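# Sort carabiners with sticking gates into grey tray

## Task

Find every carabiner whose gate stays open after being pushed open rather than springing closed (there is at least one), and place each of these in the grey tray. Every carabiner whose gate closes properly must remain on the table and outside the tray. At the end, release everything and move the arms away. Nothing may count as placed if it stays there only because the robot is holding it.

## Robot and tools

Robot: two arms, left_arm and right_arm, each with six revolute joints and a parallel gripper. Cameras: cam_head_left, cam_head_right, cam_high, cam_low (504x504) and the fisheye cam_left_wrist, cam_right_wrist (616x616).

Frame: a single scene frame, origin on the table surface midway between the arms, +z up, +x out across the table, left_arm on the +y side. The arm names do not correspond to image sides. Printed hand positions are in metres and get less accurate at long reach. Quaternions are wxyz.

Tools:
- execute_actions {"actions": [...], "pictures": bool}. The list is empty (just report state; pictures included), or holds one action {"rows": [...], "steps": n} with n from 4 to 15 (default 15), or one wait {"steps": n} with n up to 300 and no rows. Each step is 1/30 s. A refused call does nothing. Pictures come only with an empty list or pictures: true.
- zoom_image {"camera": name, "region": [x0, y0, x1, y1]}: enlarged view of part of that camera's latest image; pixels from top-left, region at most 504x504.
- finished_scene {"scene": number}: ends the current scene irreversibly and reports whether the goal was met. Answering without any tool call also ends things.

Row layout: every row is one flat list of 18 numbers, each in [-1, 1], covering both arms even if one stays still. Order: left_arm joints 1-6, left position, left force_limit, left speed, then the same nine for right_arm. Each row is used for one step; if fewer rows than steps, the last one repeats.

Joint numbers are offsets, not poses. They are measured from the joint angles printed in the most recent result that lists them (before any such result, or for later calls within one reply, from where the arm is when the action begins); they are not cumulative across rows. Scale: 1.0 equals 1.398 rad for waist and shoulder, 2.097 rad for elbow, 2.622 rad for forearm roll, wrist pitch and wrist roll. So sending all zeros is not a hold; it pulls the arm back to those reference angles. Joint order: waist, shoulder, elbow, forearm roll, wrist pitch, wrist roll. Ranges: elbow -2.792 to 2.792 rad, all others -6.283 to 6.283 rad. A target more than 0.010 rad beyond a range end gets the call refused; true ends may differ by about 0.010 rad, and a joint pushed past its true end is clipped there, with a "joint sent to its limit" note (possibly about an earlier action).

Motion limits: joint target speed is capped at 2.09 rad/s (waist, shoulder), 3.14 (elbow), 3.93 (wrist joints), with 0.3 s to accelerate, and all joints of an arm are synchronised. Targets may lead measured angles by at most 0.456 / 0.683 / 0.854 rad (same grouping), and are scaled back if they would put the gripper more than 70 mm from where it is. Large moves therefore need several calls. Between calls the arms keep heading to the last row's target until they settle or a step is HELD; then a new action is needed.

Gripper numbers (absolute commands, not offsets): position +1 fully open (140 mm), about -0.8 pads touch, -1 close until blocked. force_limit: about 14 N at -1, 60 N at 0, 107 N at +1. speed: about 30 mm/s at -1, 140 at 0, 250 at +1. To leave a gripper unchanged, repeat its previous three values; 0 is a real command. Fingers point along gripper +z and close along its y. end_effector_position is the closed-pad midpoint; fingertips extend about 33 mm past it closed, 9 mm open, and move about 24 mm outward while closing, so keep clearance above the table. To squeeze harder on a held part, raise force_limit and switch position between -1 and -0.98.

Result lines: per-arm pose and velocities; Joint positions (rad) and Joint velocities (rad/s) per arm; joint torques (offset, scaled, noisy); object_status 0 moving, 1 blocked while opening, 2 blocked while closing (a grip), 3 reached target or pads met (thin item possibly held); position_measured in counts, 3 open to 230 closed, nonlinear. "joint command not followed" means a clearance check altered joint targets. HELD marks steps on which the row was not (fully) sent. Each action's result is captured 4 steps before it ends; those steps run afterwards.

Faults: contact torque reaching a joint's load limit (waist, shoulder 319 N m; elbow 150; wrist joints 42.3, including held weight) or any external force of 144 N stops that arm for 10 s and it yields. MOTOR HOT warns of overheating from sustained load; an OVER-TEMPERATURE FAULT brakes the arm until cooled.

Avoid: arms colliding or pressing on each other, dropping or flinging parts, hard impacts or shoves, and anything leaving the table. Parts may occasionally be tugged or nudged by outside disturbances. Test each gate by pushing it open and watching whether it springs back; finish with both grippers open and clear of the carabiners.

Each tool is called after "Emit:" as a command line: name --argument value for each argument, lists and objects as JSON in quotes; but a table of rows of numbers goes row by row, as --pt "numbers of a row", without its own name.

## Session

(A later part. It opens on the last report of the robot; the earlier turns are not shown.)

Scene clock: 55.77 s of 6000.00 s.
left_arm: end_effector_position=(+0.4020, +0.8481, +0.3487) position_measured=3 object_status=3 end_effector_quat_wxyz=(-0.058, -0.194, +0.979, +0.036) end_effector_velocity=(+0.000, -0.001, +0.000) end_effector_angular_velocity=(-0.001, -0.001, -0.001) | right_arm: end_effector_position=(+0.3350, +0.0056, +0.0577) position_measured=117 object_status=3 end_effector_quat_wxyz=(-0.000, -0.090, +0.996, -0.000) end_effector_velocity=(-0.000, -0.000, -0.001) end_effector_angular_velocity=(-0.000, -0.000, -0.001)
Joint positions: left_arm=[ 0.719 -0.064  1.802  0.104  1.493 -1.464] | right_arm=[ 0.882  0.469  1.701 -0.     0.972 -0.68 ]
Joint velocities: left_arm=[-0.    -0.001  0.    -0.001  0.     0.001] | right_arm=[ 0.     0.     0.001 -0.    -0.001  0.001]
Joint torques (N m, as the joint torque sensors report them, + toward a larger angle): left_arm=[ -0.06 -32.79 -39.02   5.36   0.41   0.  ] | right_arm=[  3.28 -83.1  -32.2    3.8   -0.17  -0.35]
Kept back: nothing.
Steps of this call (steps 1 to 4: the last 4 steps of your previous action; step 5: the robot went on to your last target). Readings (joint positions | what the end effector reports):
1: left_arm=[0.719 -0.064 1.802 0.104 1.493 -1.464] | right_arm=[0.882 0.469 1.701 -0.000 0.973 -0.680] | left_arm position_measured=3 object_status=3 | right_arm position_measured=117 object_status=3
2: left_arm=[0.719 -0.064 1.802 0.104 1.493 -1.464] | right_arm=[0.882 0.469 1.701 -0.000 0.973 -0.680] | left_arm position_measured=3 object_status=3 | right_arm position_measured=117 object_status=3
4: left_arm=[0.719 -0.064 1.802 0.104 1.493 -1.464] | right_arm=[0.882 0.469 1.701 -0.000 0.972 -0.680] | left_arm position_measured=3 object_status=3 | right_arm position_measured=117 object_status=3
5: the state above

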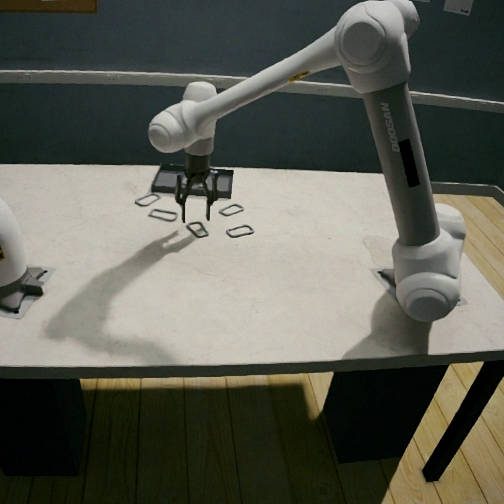

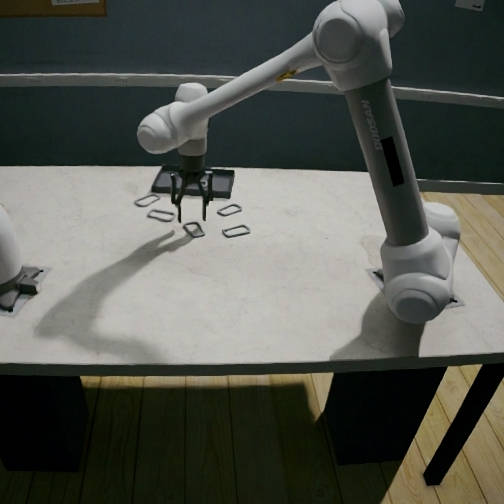

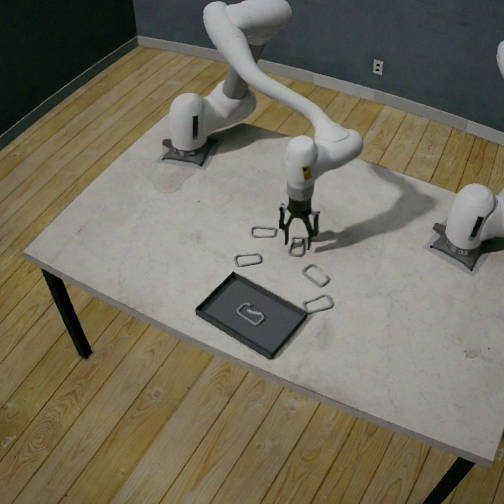

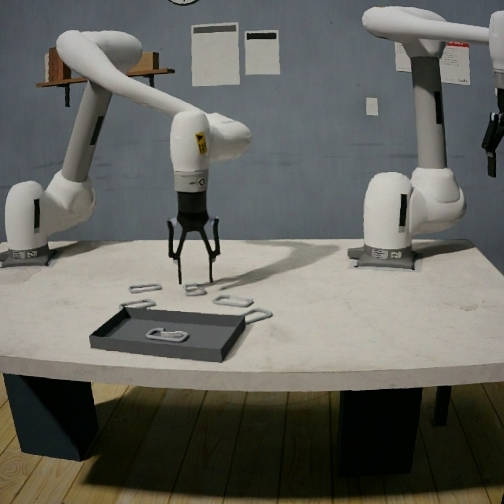

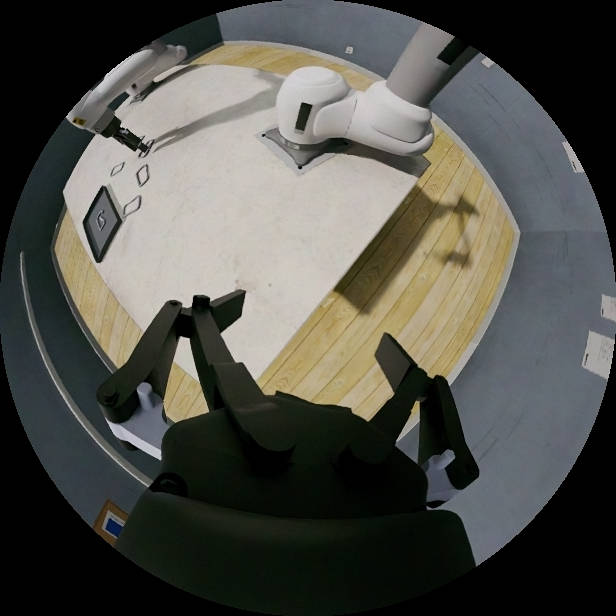

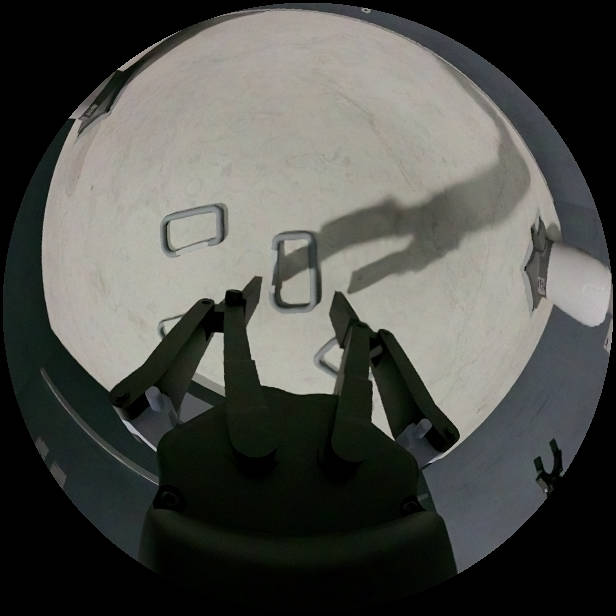

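Emit:
execute_actions --actions '[{"rows":[[0,0,0,0,0,0,1,-0.3,0.6,0.0087,-0.012,0.013,0,-0.004,0.02,0.1,0,0.25]],"steps":14}]' --pictures false

Emit:
execute_actions --actions '[{"steps":5}]' --pictures true

Emit:
zoom_image --camera "cam_right_wrist" --region '[210,220,450,400]'

Scene clock: 56.37 s of 6000.00 s.
left_arm: end_effector_position=(+0.4020, +0.8481, +0.3487) position_measured=3 object_status=3 end_effector_quat_wxyz=(-0.058, -0.194, +0.979, +0.036) end_effector_velocity=(-0.000, +0.001, -0.001) end_effector_angular_velocity=(-0.001, +0.001, +0.003) | right_arm: end_effector_position=(+0.3213, -0.0015, +0.0574) position_measured=117 object_status=3 end_effector_quat_wxyz=(-0.000, -0.070, +0.998, -0.001) end_effector_velocity=(-0.004, -0.002, +0.002) end_effector_angular_velocity=(+0.002, -0.001, -0.010)
Joint positions: left_arm=[ 0.719 -0.064  1.802  0.104  1.493 -1.464] | right_arm=[ 0.893  0.453  1.728 -0.001  0.962 -0.628]
Joint velocities: left_arm=[ 0.002  0.001  0.    -0.001  0.    -0.001] | right_arm=[ 0.003 -0.006  0.007  0.    -0.003  0.013]
Joint torques (N m, as the joint torque sensors report them, + toward a larger angle): left_arm=[ -0.54 -32.28 -39.04   5.41   0.38  -0.01] | right_arm=[  1.19 -77.93 -32.3    3.7   -0.36  -0.05]
Steps of this call (steps 1 to 8: the robot went on to your last target; steps 9 to 18: the first 10 steps of this action). Readings (joint positions | what the end effector reports):
9: left_arm=[0.719 -0.064 1.802 0.104 1.493 -1.464] | right_arm=[0.882 0.469 1.701 -0.000 0.972 -0.680] | left_arm position_measured=3 object_status=3 | right_arm position_measured=117 object_status=3
10: left_arm=[0.719 -0.064 1.802 0.104 1.493 -1.464] | right_arm=[0.883 0.468 1.704 -0.000 0.971 -0.673] | left_arm position_measured=3 object_status=3 | right_arm position_measured=117 object_status=3
12: left_arm=[0.719 -0.064 1.802 0.104 1.493 -1.464] | right_arm=[0.889 0.459 1.719 -0.001 0.966 -0.646] | left_arm position_measured=3 object_status=3 | right_arm position_measured=117 object_status=3
16: left_arm=[0.719 -0.064 1.802 0.104 1.493 -1.464] | right_arm=[0.893 0.453 1.727 -0.001 0.962 -0.630] | left_arm position_measured=3 object_status=3 | right_arm position_measured=117 object_status=3
18: the state above

Scene clock: 56.53 s of 6000.00 s.
left_arm: end_effector_position=(+0.4020, +0.8481, +0.3487) position_measured=3 object_status=3 end_effector_quat_wxyz=(-0.058, -0.194, +0.979, +0.036) end_effector_velocity=(+0.000, -0.000, +0.000) end_effector_angular_velocity=(+0.001, -0.000, -0.002) | right_arm: end_effector_position=(+0.3210, -0.0016, +0.0575) position_measured=117 object_status=3 end_effector_quat_wxyz=(-0.000, -0.070, +0.998, -0.001) end_effector_velocity=(-0.000, -0.000, -0.001) end_effector_angular_velocity=(-0.001, +0.000, -0.001)
Joint positions: left_arm=[ 0.719 -0.064  1.802  0.104  1.493 -1.464] | right_arm=[ 0.894  0.452  1.728 -0.001  0.962 -0.628]
Joint velocities: left_arm=[-0.001 -0.     0.     0.001 -0.     0.001] | right_arm=[ 0.     0.001  0.001 -0.    -0.     0.001]
Joint torques (N m, as the joint torque sensors report them, + toward a larger angle): left_arm=[  0.15 -31.86 -39.13   5.47   0.41   0.07] | right_arm=[  3.94 -82.45 -32.89   3.7   -0.09  -0.32]
Kept back: nothing.
Steps of this call (steps 1 to 4: the last 4 steps of your previous action; step 5: the robot went on to your last target). Readings (joint positions | what the end effector reports):
1: left_arm=[0.719 -0.064 1.802 0.104 1.493 -1.464] | right_arm=[0.894 0.453 1.728 -0.001 0.962 -0.628] | left_arm position_measured=3 object_status=3 | right_arm position_measured=117 object_status=3
2: left_arm=[0.719 -0.064 1.802 0.104 1.493 -1.464] | right_arm=[0.894 0.452 1.728 -0.001 0.962 -0.628] | left_arm position_measured=3 object_status=3 | right_arm position_measured=117 object_status=3
4: left_arm=[0.719 -0.064 1.802 0.104 1.493 -1.464] | right_arm=[0.894 0.452 1.728 -0.001 0.962 -0.628] | left_arm position_measured=3 object_status=3 | right_arm position_measured=117 object_status=3
5: the state above

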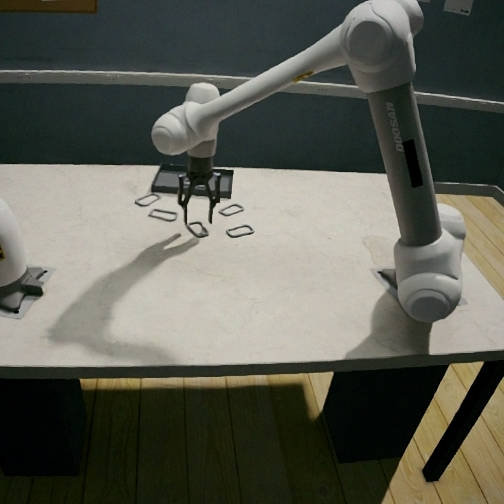

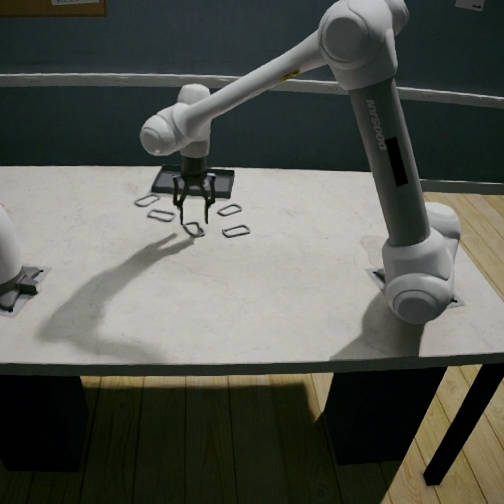

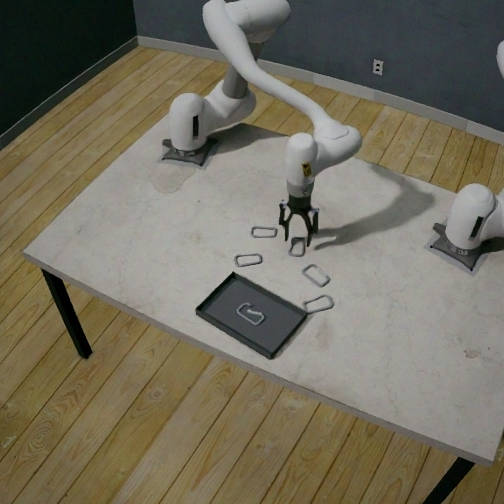

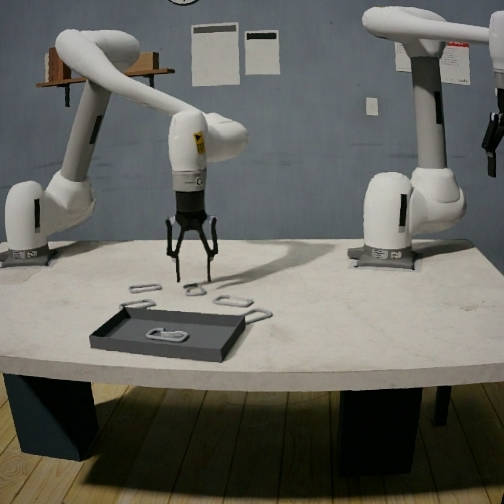

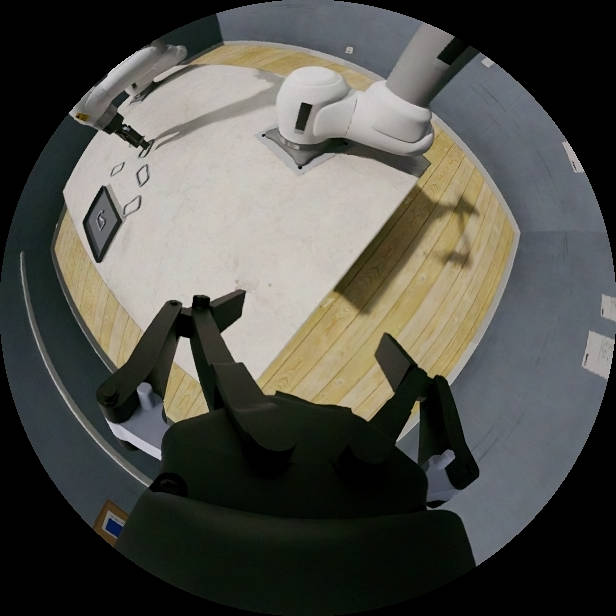

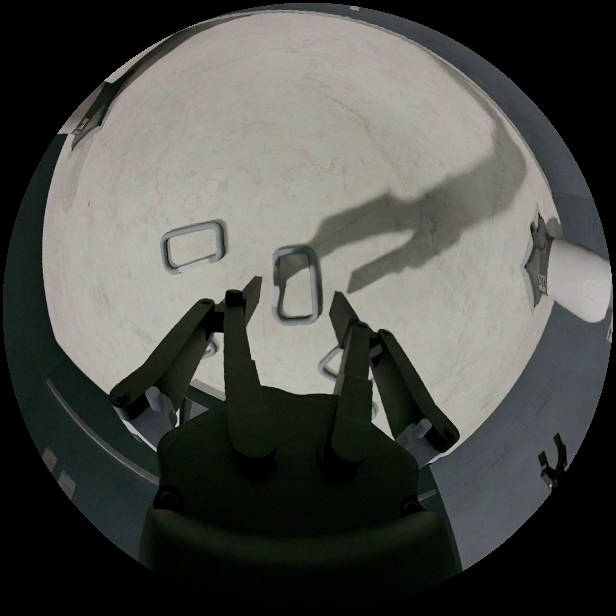

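Region (210, 220, 450, 400) of cam_right_wrist's 616x616 image, scaled by 2.100, with more detail than that image has; it fills the top 378 rows of this view, and the rest is white.

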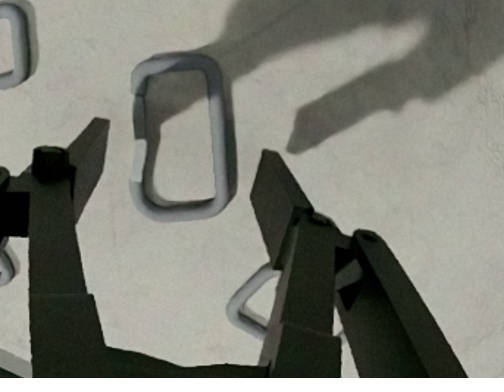

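Emit:
execute_actions --actions '[{"rows":[[0,0,0,0,0,0,1,-0.3,0.6,0,0.012,0.0069,0,-0.0119,0,0.1,0,0.25]],"steps":14}]' --pictures false

Emit:
execute_actions --actions '[{"steps":4}]' --pictures false

Emit:
execute_actions --actions '[{"rows":[[0,0,0,0,0,0,1,-0.3,0.6,0,0,0,0,0,0,-0.36,0,0.25]],"steps":15}]' --pictures false

Emit:
execute_actions --actions '[{"steps":5}]' --pictures true

Emit:
zoom_image --camera "cam_right_wrist" --region '[210,220,450,400]'

Emit:
execute_actions --actions '[{"rows":[[0,0,0,0,0,0,1,-0.3,0.6,0,-0.003,0,0,0.0016,0,0.1,0,0.8]],"steps":14}]' --pictures true

Emit:
zoom_image --camera "cam_right_wrist" --region '[210,220,450,400]'

Scene clock: 57.27 s of 6000.00 s.
left_arm: end_effector_position=(+0.4020, +0.8481, +0.3487) position_measured=3 object_status=3 end_effector_quat_wxyz=(-0.058, -0.194, +0.979, +0.036) end_effector_velocity=(-0.000, +0.000, -0.000) end_effector_angular_velocity=(-0.000, -0.000, +0.001) | right_arm: end_effector_position=(+0.3205, -0.0023, +0.0391) position_measured=117 object_status=3 end_effector_quat_wxyz=(-0.000, -0.070, +0.998, -0.000) end_effector_velocity=(-0.000, -0.000, -0.005) end_effector_angular_velocity=(-0.000, +0.001, -0.001)
Joint positions: left_arm=[ 0.719 -0.064  1.802  0.104  1.493 -1.464] | right_arm=[ 0.894  0.469  1.742 -0.     0.931 -0.628]
Joint velocities: left_arm=[ 0.001  0.    -0.    -0.    -0.    -0.   ] | right_arm=[ 0.     0.005  0.003  0.001 -0.008  0.   ]
Joint torques (N m, as the joint torque sensors report them, + toward a larger angle): left_arm=[ -0.72 -32.68 -39.31   5.33   0.4    0.01] | right_arm=[  2.3  -78.72 -32.22   3.83  -0.1   -0.29]
Steps of this call (steps 1 to 12: the robot went on to your last target; steps 13 to 22: the first 10 steps of this action). Readings (joint positions | what the end effector reports):
13: left_arm=[0.719 -0.064 1.802 0.104 1.493 -1.464] | right_arm=[0.894 0.452 1.728 -0.001 0.962 -0.628] | left_arm position_measured=3 object_status=3 | right_arm position_measured=117 object_status=3
14: left_arm=[0.719 -0.064 1.802 0.104 1.493 -1.464] | right_arm=[0.894 0.454 1.731 -0.000 0.956 -0.628] | left_arm position_measured=3 object_status=3 | right_arm position_measured=117 object_status=3
16: left_arm=[0.719 -0.064 1.802 0.104 1.493 -1.464] | right_arm=[0.894 0.463 1.739 -0.000 0.941 -0.628] | left_arm position_measured=3 object_status=3 | right_arm position_measured=117 object_status=3
20: left_arm=[0.719 -0.064 1.802 0.104 1.493 -1.464] | right_arm=[0.894 0.468 1.742 -0.000 0.932 -0.628] | left_arm position_measured=3 object_status=3 | right_arm position_measured=117 object_status=3
22: the state above

Scene clock: 57.40 s of 6000.00 s.
left_arm: end_effector_position=(+0.4020, +0.8481, +0.3487) position_measured=3 object_status=3 end_effector_quat_wxyz=(-0.058, -0.194, +0.979, +0.036) end_effector_velocity=(-0.000, +0.000, +0.000) end_effector_angular_velocity=(+0.000, +0.000, -0.000) | right_arm: end_effector_position=(+0.3205, -0.0024, +0.0388) position_measured=117 object_status=3 end_effector_quat_wxyz=(-0.000, -0.070, +0.998, -0.000) end_effector_velocity=(+0.000, +0.001, +0.001) end_effector_angular_velocity=(+0.002, -0.001, +0.001)
Joint positions: left_arm=[ 0.719 -0.064  1.802  0.104  1.493 -1.464] | right_arm=[ 0.894  0.469  1.743 -0.     0.931 -0.628]
Joint velocities: left_arm=[ 0.    -0.     0.     0.    -0.     0.001] | right_arm=[ 0.    -0.001 -0.    -0.    -0.001 -0.   ]
Joint torques (N m, as the joint torque sensors report them, + toward a larger angle): left_arm=[ -0.39 -32.66 -38.97   5.42   0.36   0.1 ] | right_arm=[  2.86 -80.18 -32.54   3.82  -0.16  -0.54]
Kept back: nothing.
Steps of this call (steps 1 to 4: the last 4 steps of your previous action). Readings (joint positions | what the end effector reports):
1: left_arm=[0.719 -0.064 1.802 0.104 1.493 -1.464] | right_arm=[0.894 0.469 1.743 -0.000 0.931 -0.628] | left_arm position_measured=3 object_status=3 | right_arm position_measured=117 object_status=3
2: left_arm=[0.719 -0.064 1.802 0.104 1.493 -1.464] | right_arm=[0.894 0.469 1.743 -0.000 0.931 -0.628] | left_arm position_measured=3 object_status=3 | right_arm position_measured=117 object_status=3
4: the state above

Scene clock: 57.77 s of 6000.00 s.
left_arm: end_effector_position=(+0.4020, +0.8481, +0.3487) position_measured=3 object_status=3 end_effector_quat_wxyz=(-0.058, -0.194, +0.979, +0.036) end_effector_velocity=(+0.000, -0.001, +0.001) end_effector_angular_velocity=(-0.000, -0.001, -0.002) | right_arm: end_effector_position=(+0.3207, -0.0020, +0.0394) position_measured=174 object_status=0 end_effector_quat_wxyz=(+0.000, -0.070, +0.998, -0.000) end_effector_velocity=(-0.001, -0.001, -0.002) end_effector_angular_velocity=(-0.003, +0.001, -0.000)
Joint positions: left_arm=[ 0.719 -0.064  1.802  0.104  1.493 -1.464] | right_arm=[ 0.894  0.469  1.742 -0.     0.931 -0.628]
Joint velocities: left_arm=[-0.001 -0.001 -0.    -0.001  0.     0.002] | right_arm=[-0.     0.001  0.002 -0.     0.     0.   ]
Joint torques (N m, as the joint torque sensors report them, + toward a larger angle): left_arm=[  0.42 -31.96 -39.01   5.43   0.4    0.11] | right_arm=[-1.56  8.22 18.96  0.77 -2.14 -0.15]
Steps of this call (steps 1 to 11: the first 11 steps of this action). Readings (joint positions | what the end effector reports):
1: left_arm=[0.719 -0.064 1.802 0.104 1.493 -1.464] | right_arm=[0.894 0.469 1.743 -0.000 0.931 -0.628] | left_arm position_measured=3 object_status=3 | right_arm position_measured=117 object_status=0
2: left_arm=[0.719 -0.064 1.802 0.104 1.493 -1.464] | right_arm=[0.894 0.469 1.743 -0.000 0.931 -0.628] | left_arm position_measured=3 object_status=3 | right_arm position_measured=120 object_status=0
4: left_arm=[0.719 -0.064 1.802 0.104 1.493 -1.464] | right_arm=[0.894 0.469 1.743 -0.000 0.931 -0.628] | left_arm position_measured=3 object_status=3 | right_arm position_measured=138 object_status=0
8: left_arm=[0.719 -0.064 1.802 0.104 1.493 -1.464] | right_arm=[0.894 0.469 1.742 -0.000 0.931 -0.628] | left_arm position_measured=3 object_status=3 | right_arm position_measured=172 object_status=0
11: the state above

Scene clock: 57.93 s of 6000.00 s.
left_arm: end_effector_position=(+0.4020, +0.8481, +0.3487) position_measured=3 object_status=3 end_effector_quat_wxyz=(-0.058, -0.194, +0.979, +0.036) end_effector_velocity=(-0.000, +0.001, -0.000) end_effector_angular_velocity=(-0.001, +0.000, +0.002) | right_arm: end_effector_position=(+0.3206, -0.0022, +0.0392) position_measured=174 object_status=3 end_effector_quat_wxyz=(+0.000, -0.070, +0.998, -0.000) end_effector_velocity=(-0.000, -0.001, -0.000) end_effector_angular_velocity=(-0.001, +0.000, +0.000)
Joint positions: left_arm=[ 0.719 -0.064  1.802  0.104  1.493 -1.464] | right_arm=[ 0.894  0.469  1.743 -0.     0.931 -0.628]
Joint velocities: left_arm=[ 0.002  0.001  0.    -0.    -0.     0.   ] | right_arm=[-0.    -0.001  0.001  0.     0.    -0.   ]
Joint torques (N m, as the joint torque sensors report them, + toward a larger angle): left_arm=[ -0.56 -32.21 -38.78   5.4    0.42   0.05] | right_arm=[-3.36 15.69 29.2   0.8   0.41 -0.36]
Kept back: nothing.
Steps of this call (steps 1 to 4: the last 4 steps of your previous action; step 5: the robot went on to your last target). Readings (joint positions | what the end effector reports):
1: left_arm=[0.719 -0.064 1.802 0.104 1.493 -1.464] | right_arm=[0.894 0.469 1.742 -0.000 0.931 -0.628] | left_arm position_measured=3 object_status=3 | right_arm position_measured=174 object_status=0
2: left_arm=[0.719 -0.064 1.802 0.104 1.493 -1.464] | right_arm=[0.894 0.469 1.742 -0.000 0.931 -0.628] | left_arm position_measured=3 object_status=3 | right_arm position_measured=174 object_status=0
4: left_arm=[0.719 -0.064 1.802 0.104 1.493 -1.464] | right_arm=[0.894 0.469 1.742 -0.000 0.931 -0.628] | left_arm position_measured=3 object_status=3 | right_arm position_measured=174 object_status=3
5: the state above

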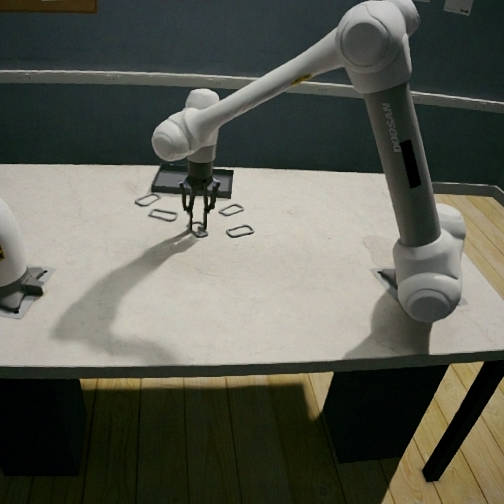

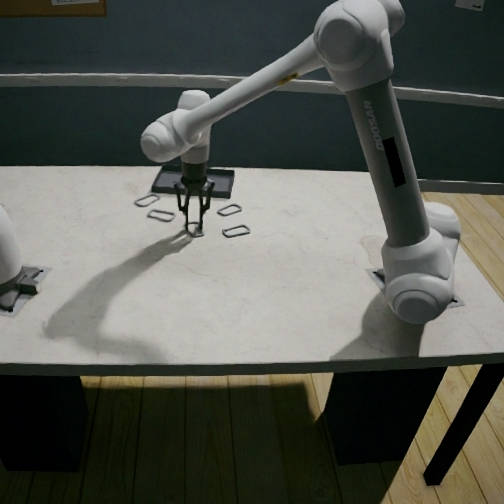

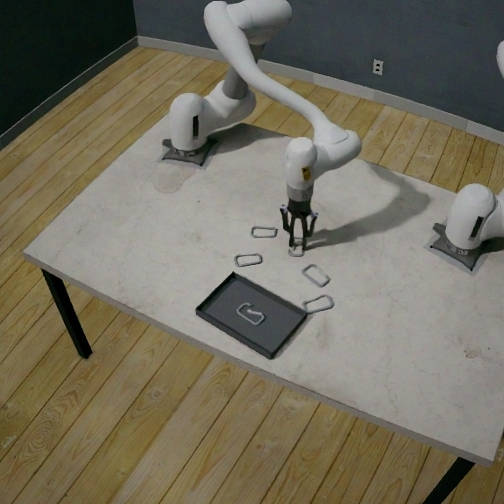

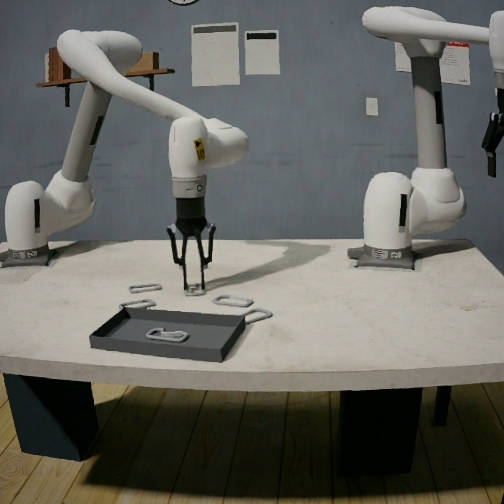

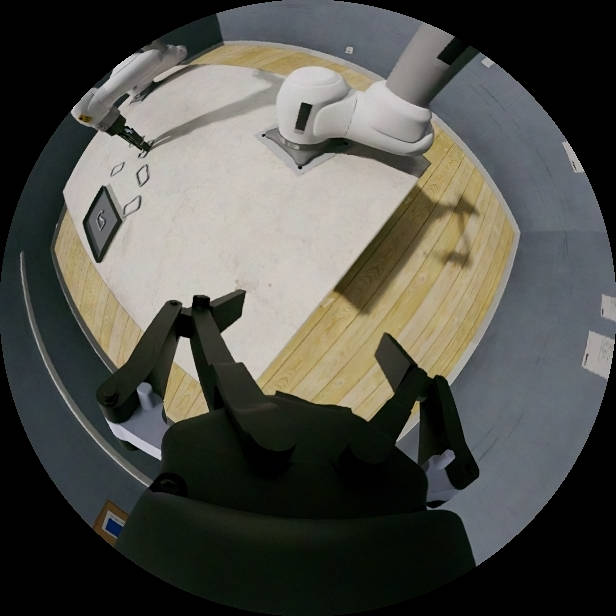

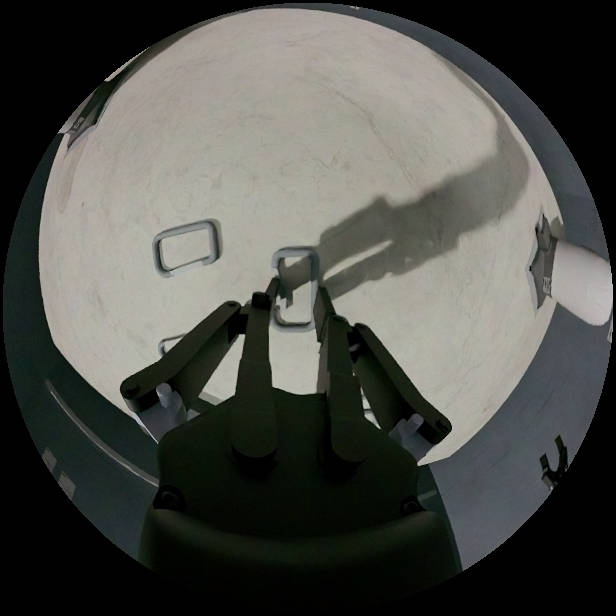

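Region (210, 220, 450, 400) of cam_right_wrist's 616x616 image, scaled by 2.100, with more detail than that image has; it fills the top 378 rows of this view, and the rest is white.

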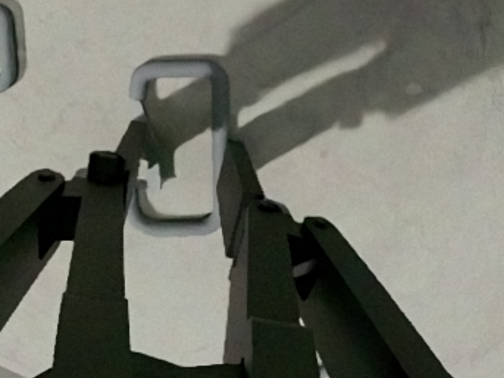

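Scene clock: 58.27 s of 6000.00 s.
left_arm: end_effector_position=(+0.4020, +0.8481, +0.3487) position_measured=3 object_status=3 end_effector_quat_wxyz=(-0.058, -0.194, +0.979, +0.036) end_effector_velocity=(-0.000, +0.000, -0.000) end_effector_angular_velocity=(-0.000, +0.001, +0.003) | right_arm: end_effector_position=(+0.3201, -0.0031, +0.0419) position_measured=117 object_status=0 end_effector_quat_wxyz=(-0.000, -0.070, +0.998, -0.000) end_effector_velocity=(+0.000, +0.001, +0.004) end_effector_angular_velocity=(+0.004, -0.002, -0.000)
Joint positions: left_arm=[ 0.719 -0.064  1.802  0.104  1.493 -1.464] | right_arm=[ 0.894  0.465  1.743 -0.     0.935 -0.628]
Joint velocities: left_arm=[ 0.001  0.001 -0.    -0.     0.    -0.002] | right_arm=[-0.    -0.004 -0.002  0.     0.002  0.   ]
Joint torques (N m, as the joint torque sensors report them, + toward a larger angle): left_arm=[ -0.27 -32.01 -39.32   5.31   0.34   0.01] | right_arm=[  3.36 -77.29 -32.13   3.64  -0.09  -0.28]
Steps of this call (steps 1 to 10: the first 10 steps of this action). Readings (joint positions | what the end effector reports):
1: left_arm=[0.719 -0.064 1.802 0.104 1.493 -1.464] | right_arm=[0.894 0.469 1.743 -0.000 0.931 -0.628] | left_arm position_measured=3 object_status=3 | right_arm position_measured=174 object_status=0
2: left_arm=[0.719 -0.064 1.802 0.104 1.493 -1.464] | right_arm=[0.894 0.468 1.743 -0.001 0.932 -0.628] | left_arm position_measured=3 object_status=3 | right_arm position_measured=170 object_status=0
4: left_arm=[0.719 -0.064 1.802 0.104 1.493 -1.464] | right_arm=[0.894 0.467 1.744 -0.001 0.934 -0.628] | left_arm position_measured=3 object_status=3 | right_arm position_measured=145 object_status=0
8: left_arm=[0.719 -0.064 1.802 0.104 1.493 -1.464] | right_arm=[0.894 0.465 1.743 -0.001 0.935 -0.628] | left_arm position_measured=3 object_status=3 | right_arm position_measured=117 object_status=0
10: the state above

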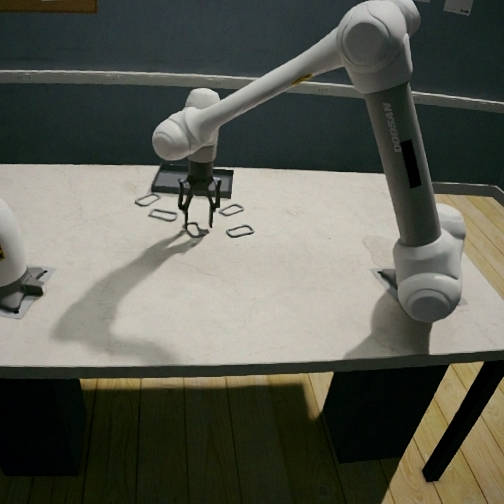

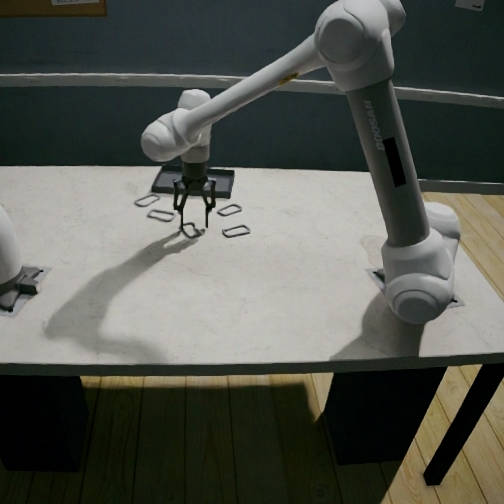

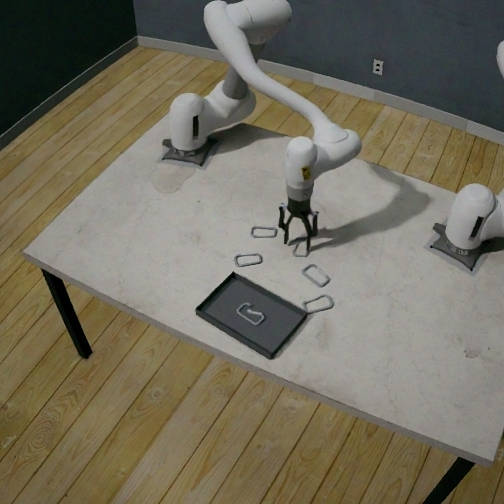

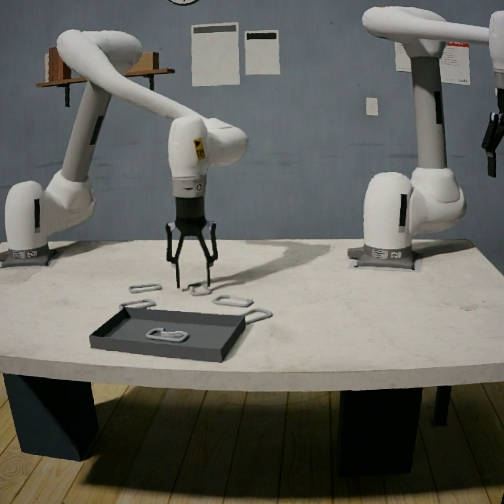

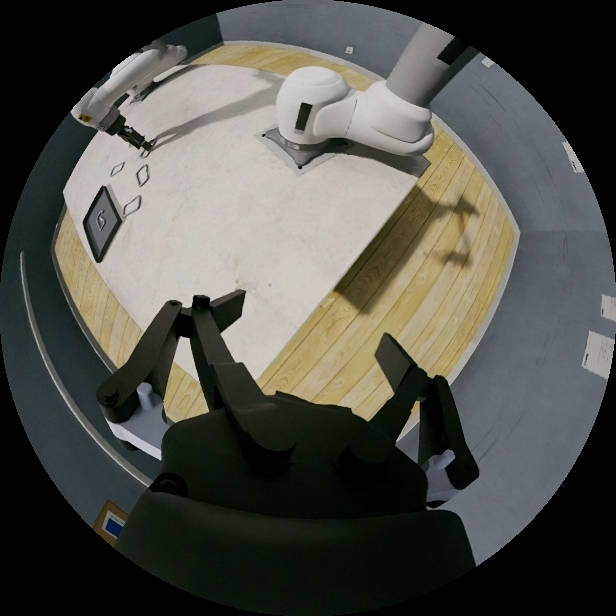

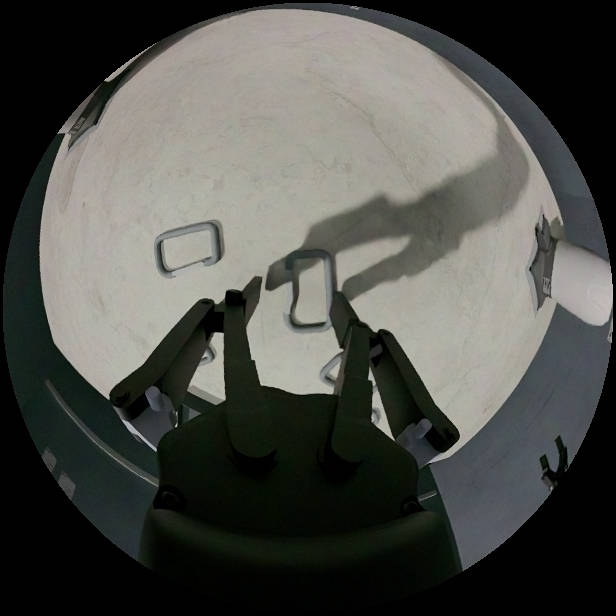

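Region (210, 220, 450, 400) of cam_right_wrist's 616x616 image, scaled by 2.100, with more detail than that image has; it fills the top 378 rows of this view, and the rest is white.

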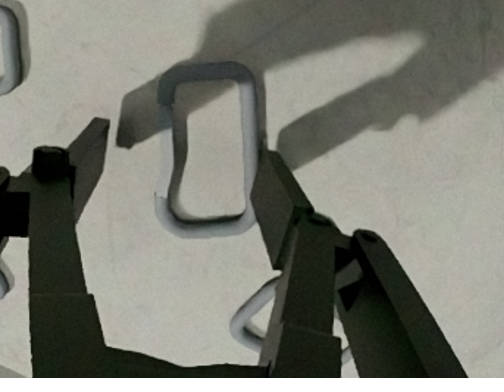

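Emit:
execute_actions --actions '[{"rows":[[0,0,0,0,0,0,1,-0.3,0.6,0,-0.03,-0.017,0,0.03,0,0.1,0,0.8]],"steps":15}]' --pictures false

Emit:
execute_actions --actions '[{"steps":5}]' --pictures true

Emit:
zoom_image --camera "cam_right_wrist" --region '[260,230,360,340]'

Scene clock: 58.80 s of 6000.00 s.
left_arm: end_effector_position=(+0.4020, +0.8481, +0.3487) position_measured=3 object_status=3 end_effector_quat_wxyz=(-0.058, -0.194, +0.979, +0.036) end_effector_velocity=(+0.000, -0.000, +0.000) end_effector_angular_velocity=(+0.000, -0.000, +0.000) | right_arm: end_effector_position=(+0.3204, -0.0026, +0.0883) position_measured=117 object_status=3 end_effector_quat_wxyz=(-0.000, -0.070, +0.998, -0.001) end_effector_velocity=(+0.000, -0.001, +0.007) end_effector_angular_velocity=(-0.002, -0.001, +0.001)
Joint positions: left_arm=[ 0.719 -0.064  1.802  0.104  1.493 -1.464] | right_arm=[ 0.894  0.423  1.707 -0.     1.013 -0.628]
Joint velocities: left_arm=[-0.001 -0.     0.    -0.     0.    -0.001] | right_arm=[ 0.    -0.006 -0.006 -0.002  0.013 -0.   ]
Joint torques (N m, as the joint torque sensors report them, + toward a larger angle): left_arm=[  0.3  -33.1  -39.03   5.38   0.43  -0.02] | right_arm=[  3.53 -77.26 -34.31   3.76   0.28  -0.33]
Steps of this call (steps 1 to 4: the last 4 steps of your previous action; step 5: the robot went on to your last target; steps 6 to 16: the first 11 steps of this action). Readings (joint positions | what the end effector reports):
6: left_arm=[0.719 -0.064 1.802 0.104 1.493 -1.464] | right_arm=[0.894 0.464 1.742 -0.000 0.935 -0.628] | left_arm position_measured=3 object_status=3 | right_arm position_measured=117 object_status=3
7: left_arm=[0.719 -0.064 1.802 0.104 1.493 -1.464] | right_arm=[0.894 0.461 1.740 -0.000 0.942 -0.628] | left_arm position_measured=3 object_status=3 | right_arm position_measured=117 object_status=3
9: left_arm=[0.719 -0.064 1.802 0.104 1.493 -1.464] | right_arm=[0.894 0.440 1.721 -0.000 0.980 -0.628] | left_arm position_measured=3 object_status=3 | right_arm position_measured=117 object_status=3
13: left_arm=[0.719 -0.064 1.802 0.104 1.493 -1.464] | right_arm=[0.894 0.425 1.709 -0.000 1.010 -0.628] | left_arm position_measured=3 object_status=3 | right_arm position_measured=117 object_status=3
16: the state above

Scene clock: 58.97 s of 6000.00 s.
left_arm: end_effector_position=(+0.4020, +0.8481, +0.3487) position_measured=3 object_status=3 end_effector_quat_wxyz=(-0.058, -0.194, +0.979, +0.036) end_effector_velocity=(+0.000, -0.000, +0.000) end_effector_angular_velocity=(+0.001, +0.000, +0.000) | right_arm: end_effector_position=(+0.3204, -0.0026, +0.0888) position_measured=117 object_status=3 end_effector_quat_wxyz=(-0.000, -0.070, +0.998, -0.001) end_effector_velocity=(+0.000, +0.000, +0.002) end_effector_angular_velocity=(+0.001, -0.001, -0.001)
Joint positions: left_arm=[ 0.719 -0.064  1.802  0.104  1.493 -1.464] | right_arm=[ 0.894  0.423  1.707 -0.     1.013 -0.628]
Joint velocities: left_arm=[-0.001  0.    -0.     0.001  0.    -0.001] | right_arm=[-0.    -0.002 -0.001 -0.     0.001  0.001]
Joint torques (N m, as the joint torque sensors report them, + toward a larger angle): left_arm=[ -0.48 -31.84 -39.55   5.4    0.3    0.01] | right_arm=[  3.04 -78.47 -34.28   3.71   0.08  -0.28]
Kept back: nothing.
Steps of this call (steps 1 to 4: the last 4 steps of your previous action; step 5: the robot went on to your last target). Readings (joint positions | what the end effector reports):
1: left_arm=[0.719 -0.064 1.802 0.104 1.493 -1.464] | right_arm=[0.894 0.423 1.707 -0.000 1.013 -0.628] | left_arm position_measured=3 object_status=3 | right_arm position_measured=117 object_status=3
2: left_arm=[0.719 -0.064 1.802 0.104 1.493 -1.464] | right_arm=[0.894 0.423 1.707 -0.000 1.013 -0.628] | left_arm position_measured=3 object_status=3 | right_arm position_measured=117 object_status=3
4: left_arm=[0.719 -0.064 1.802 0.104 1.493 -1.464] | right_arm=[0.894 0.423 1.707 -0.000 1.013 -0.628] | left_arm position_measured=3 object_status=3 | right_arm position_measured=117 object_status=3
5: the state above

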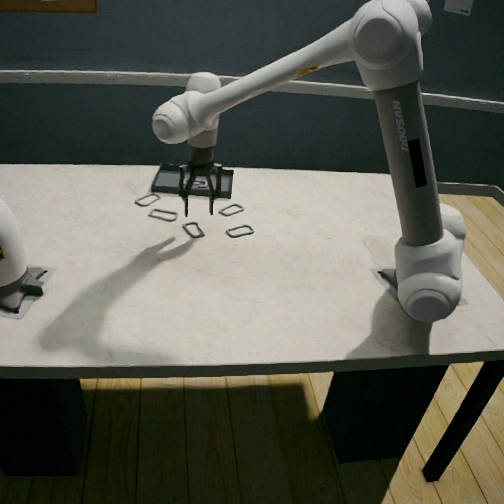

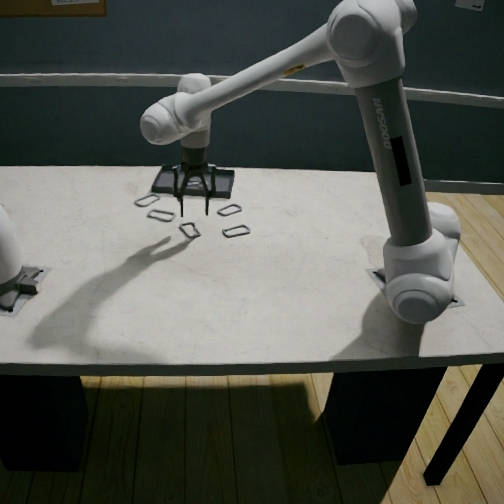

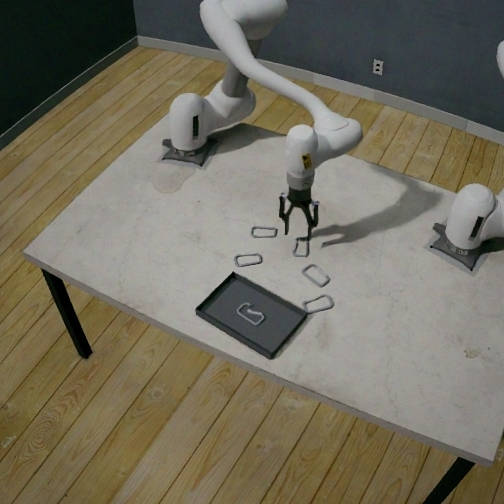

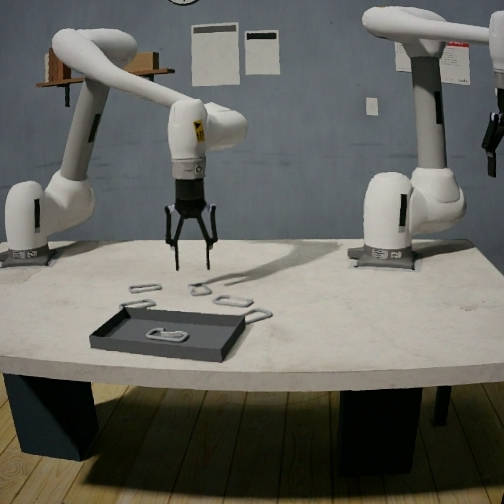

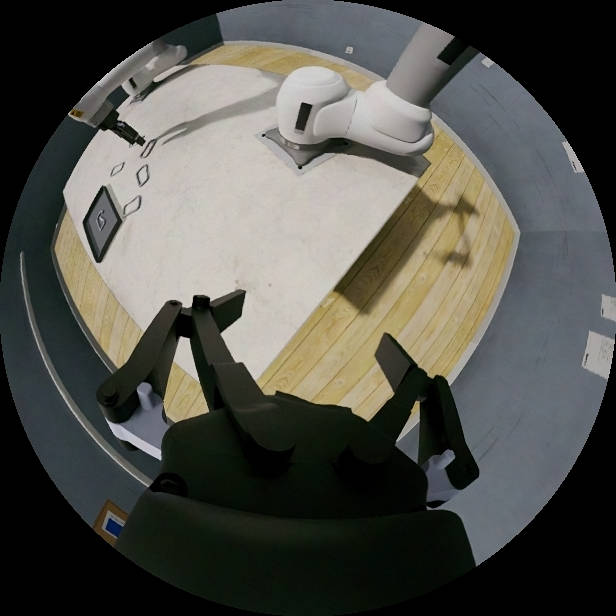

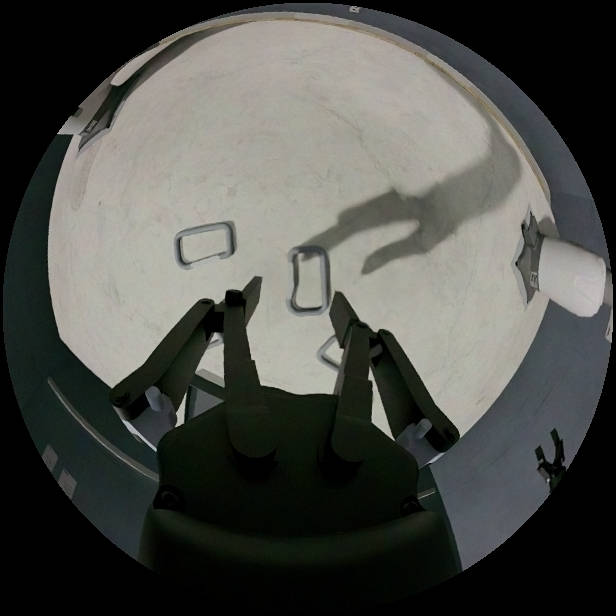

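Region (260, 230, 360, 340) of cam_right_wrist's 616x616 image, scaled by 4.582, with more detail than that image has; it fills the left 458 columns of this view, and the rest is white.

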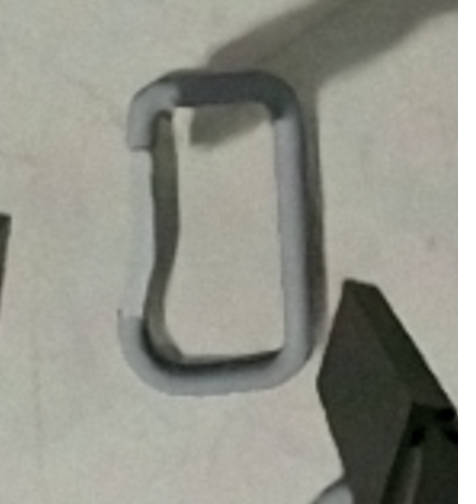

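Emit:
finished_scene --scene 2

The scene is finished: the task was done.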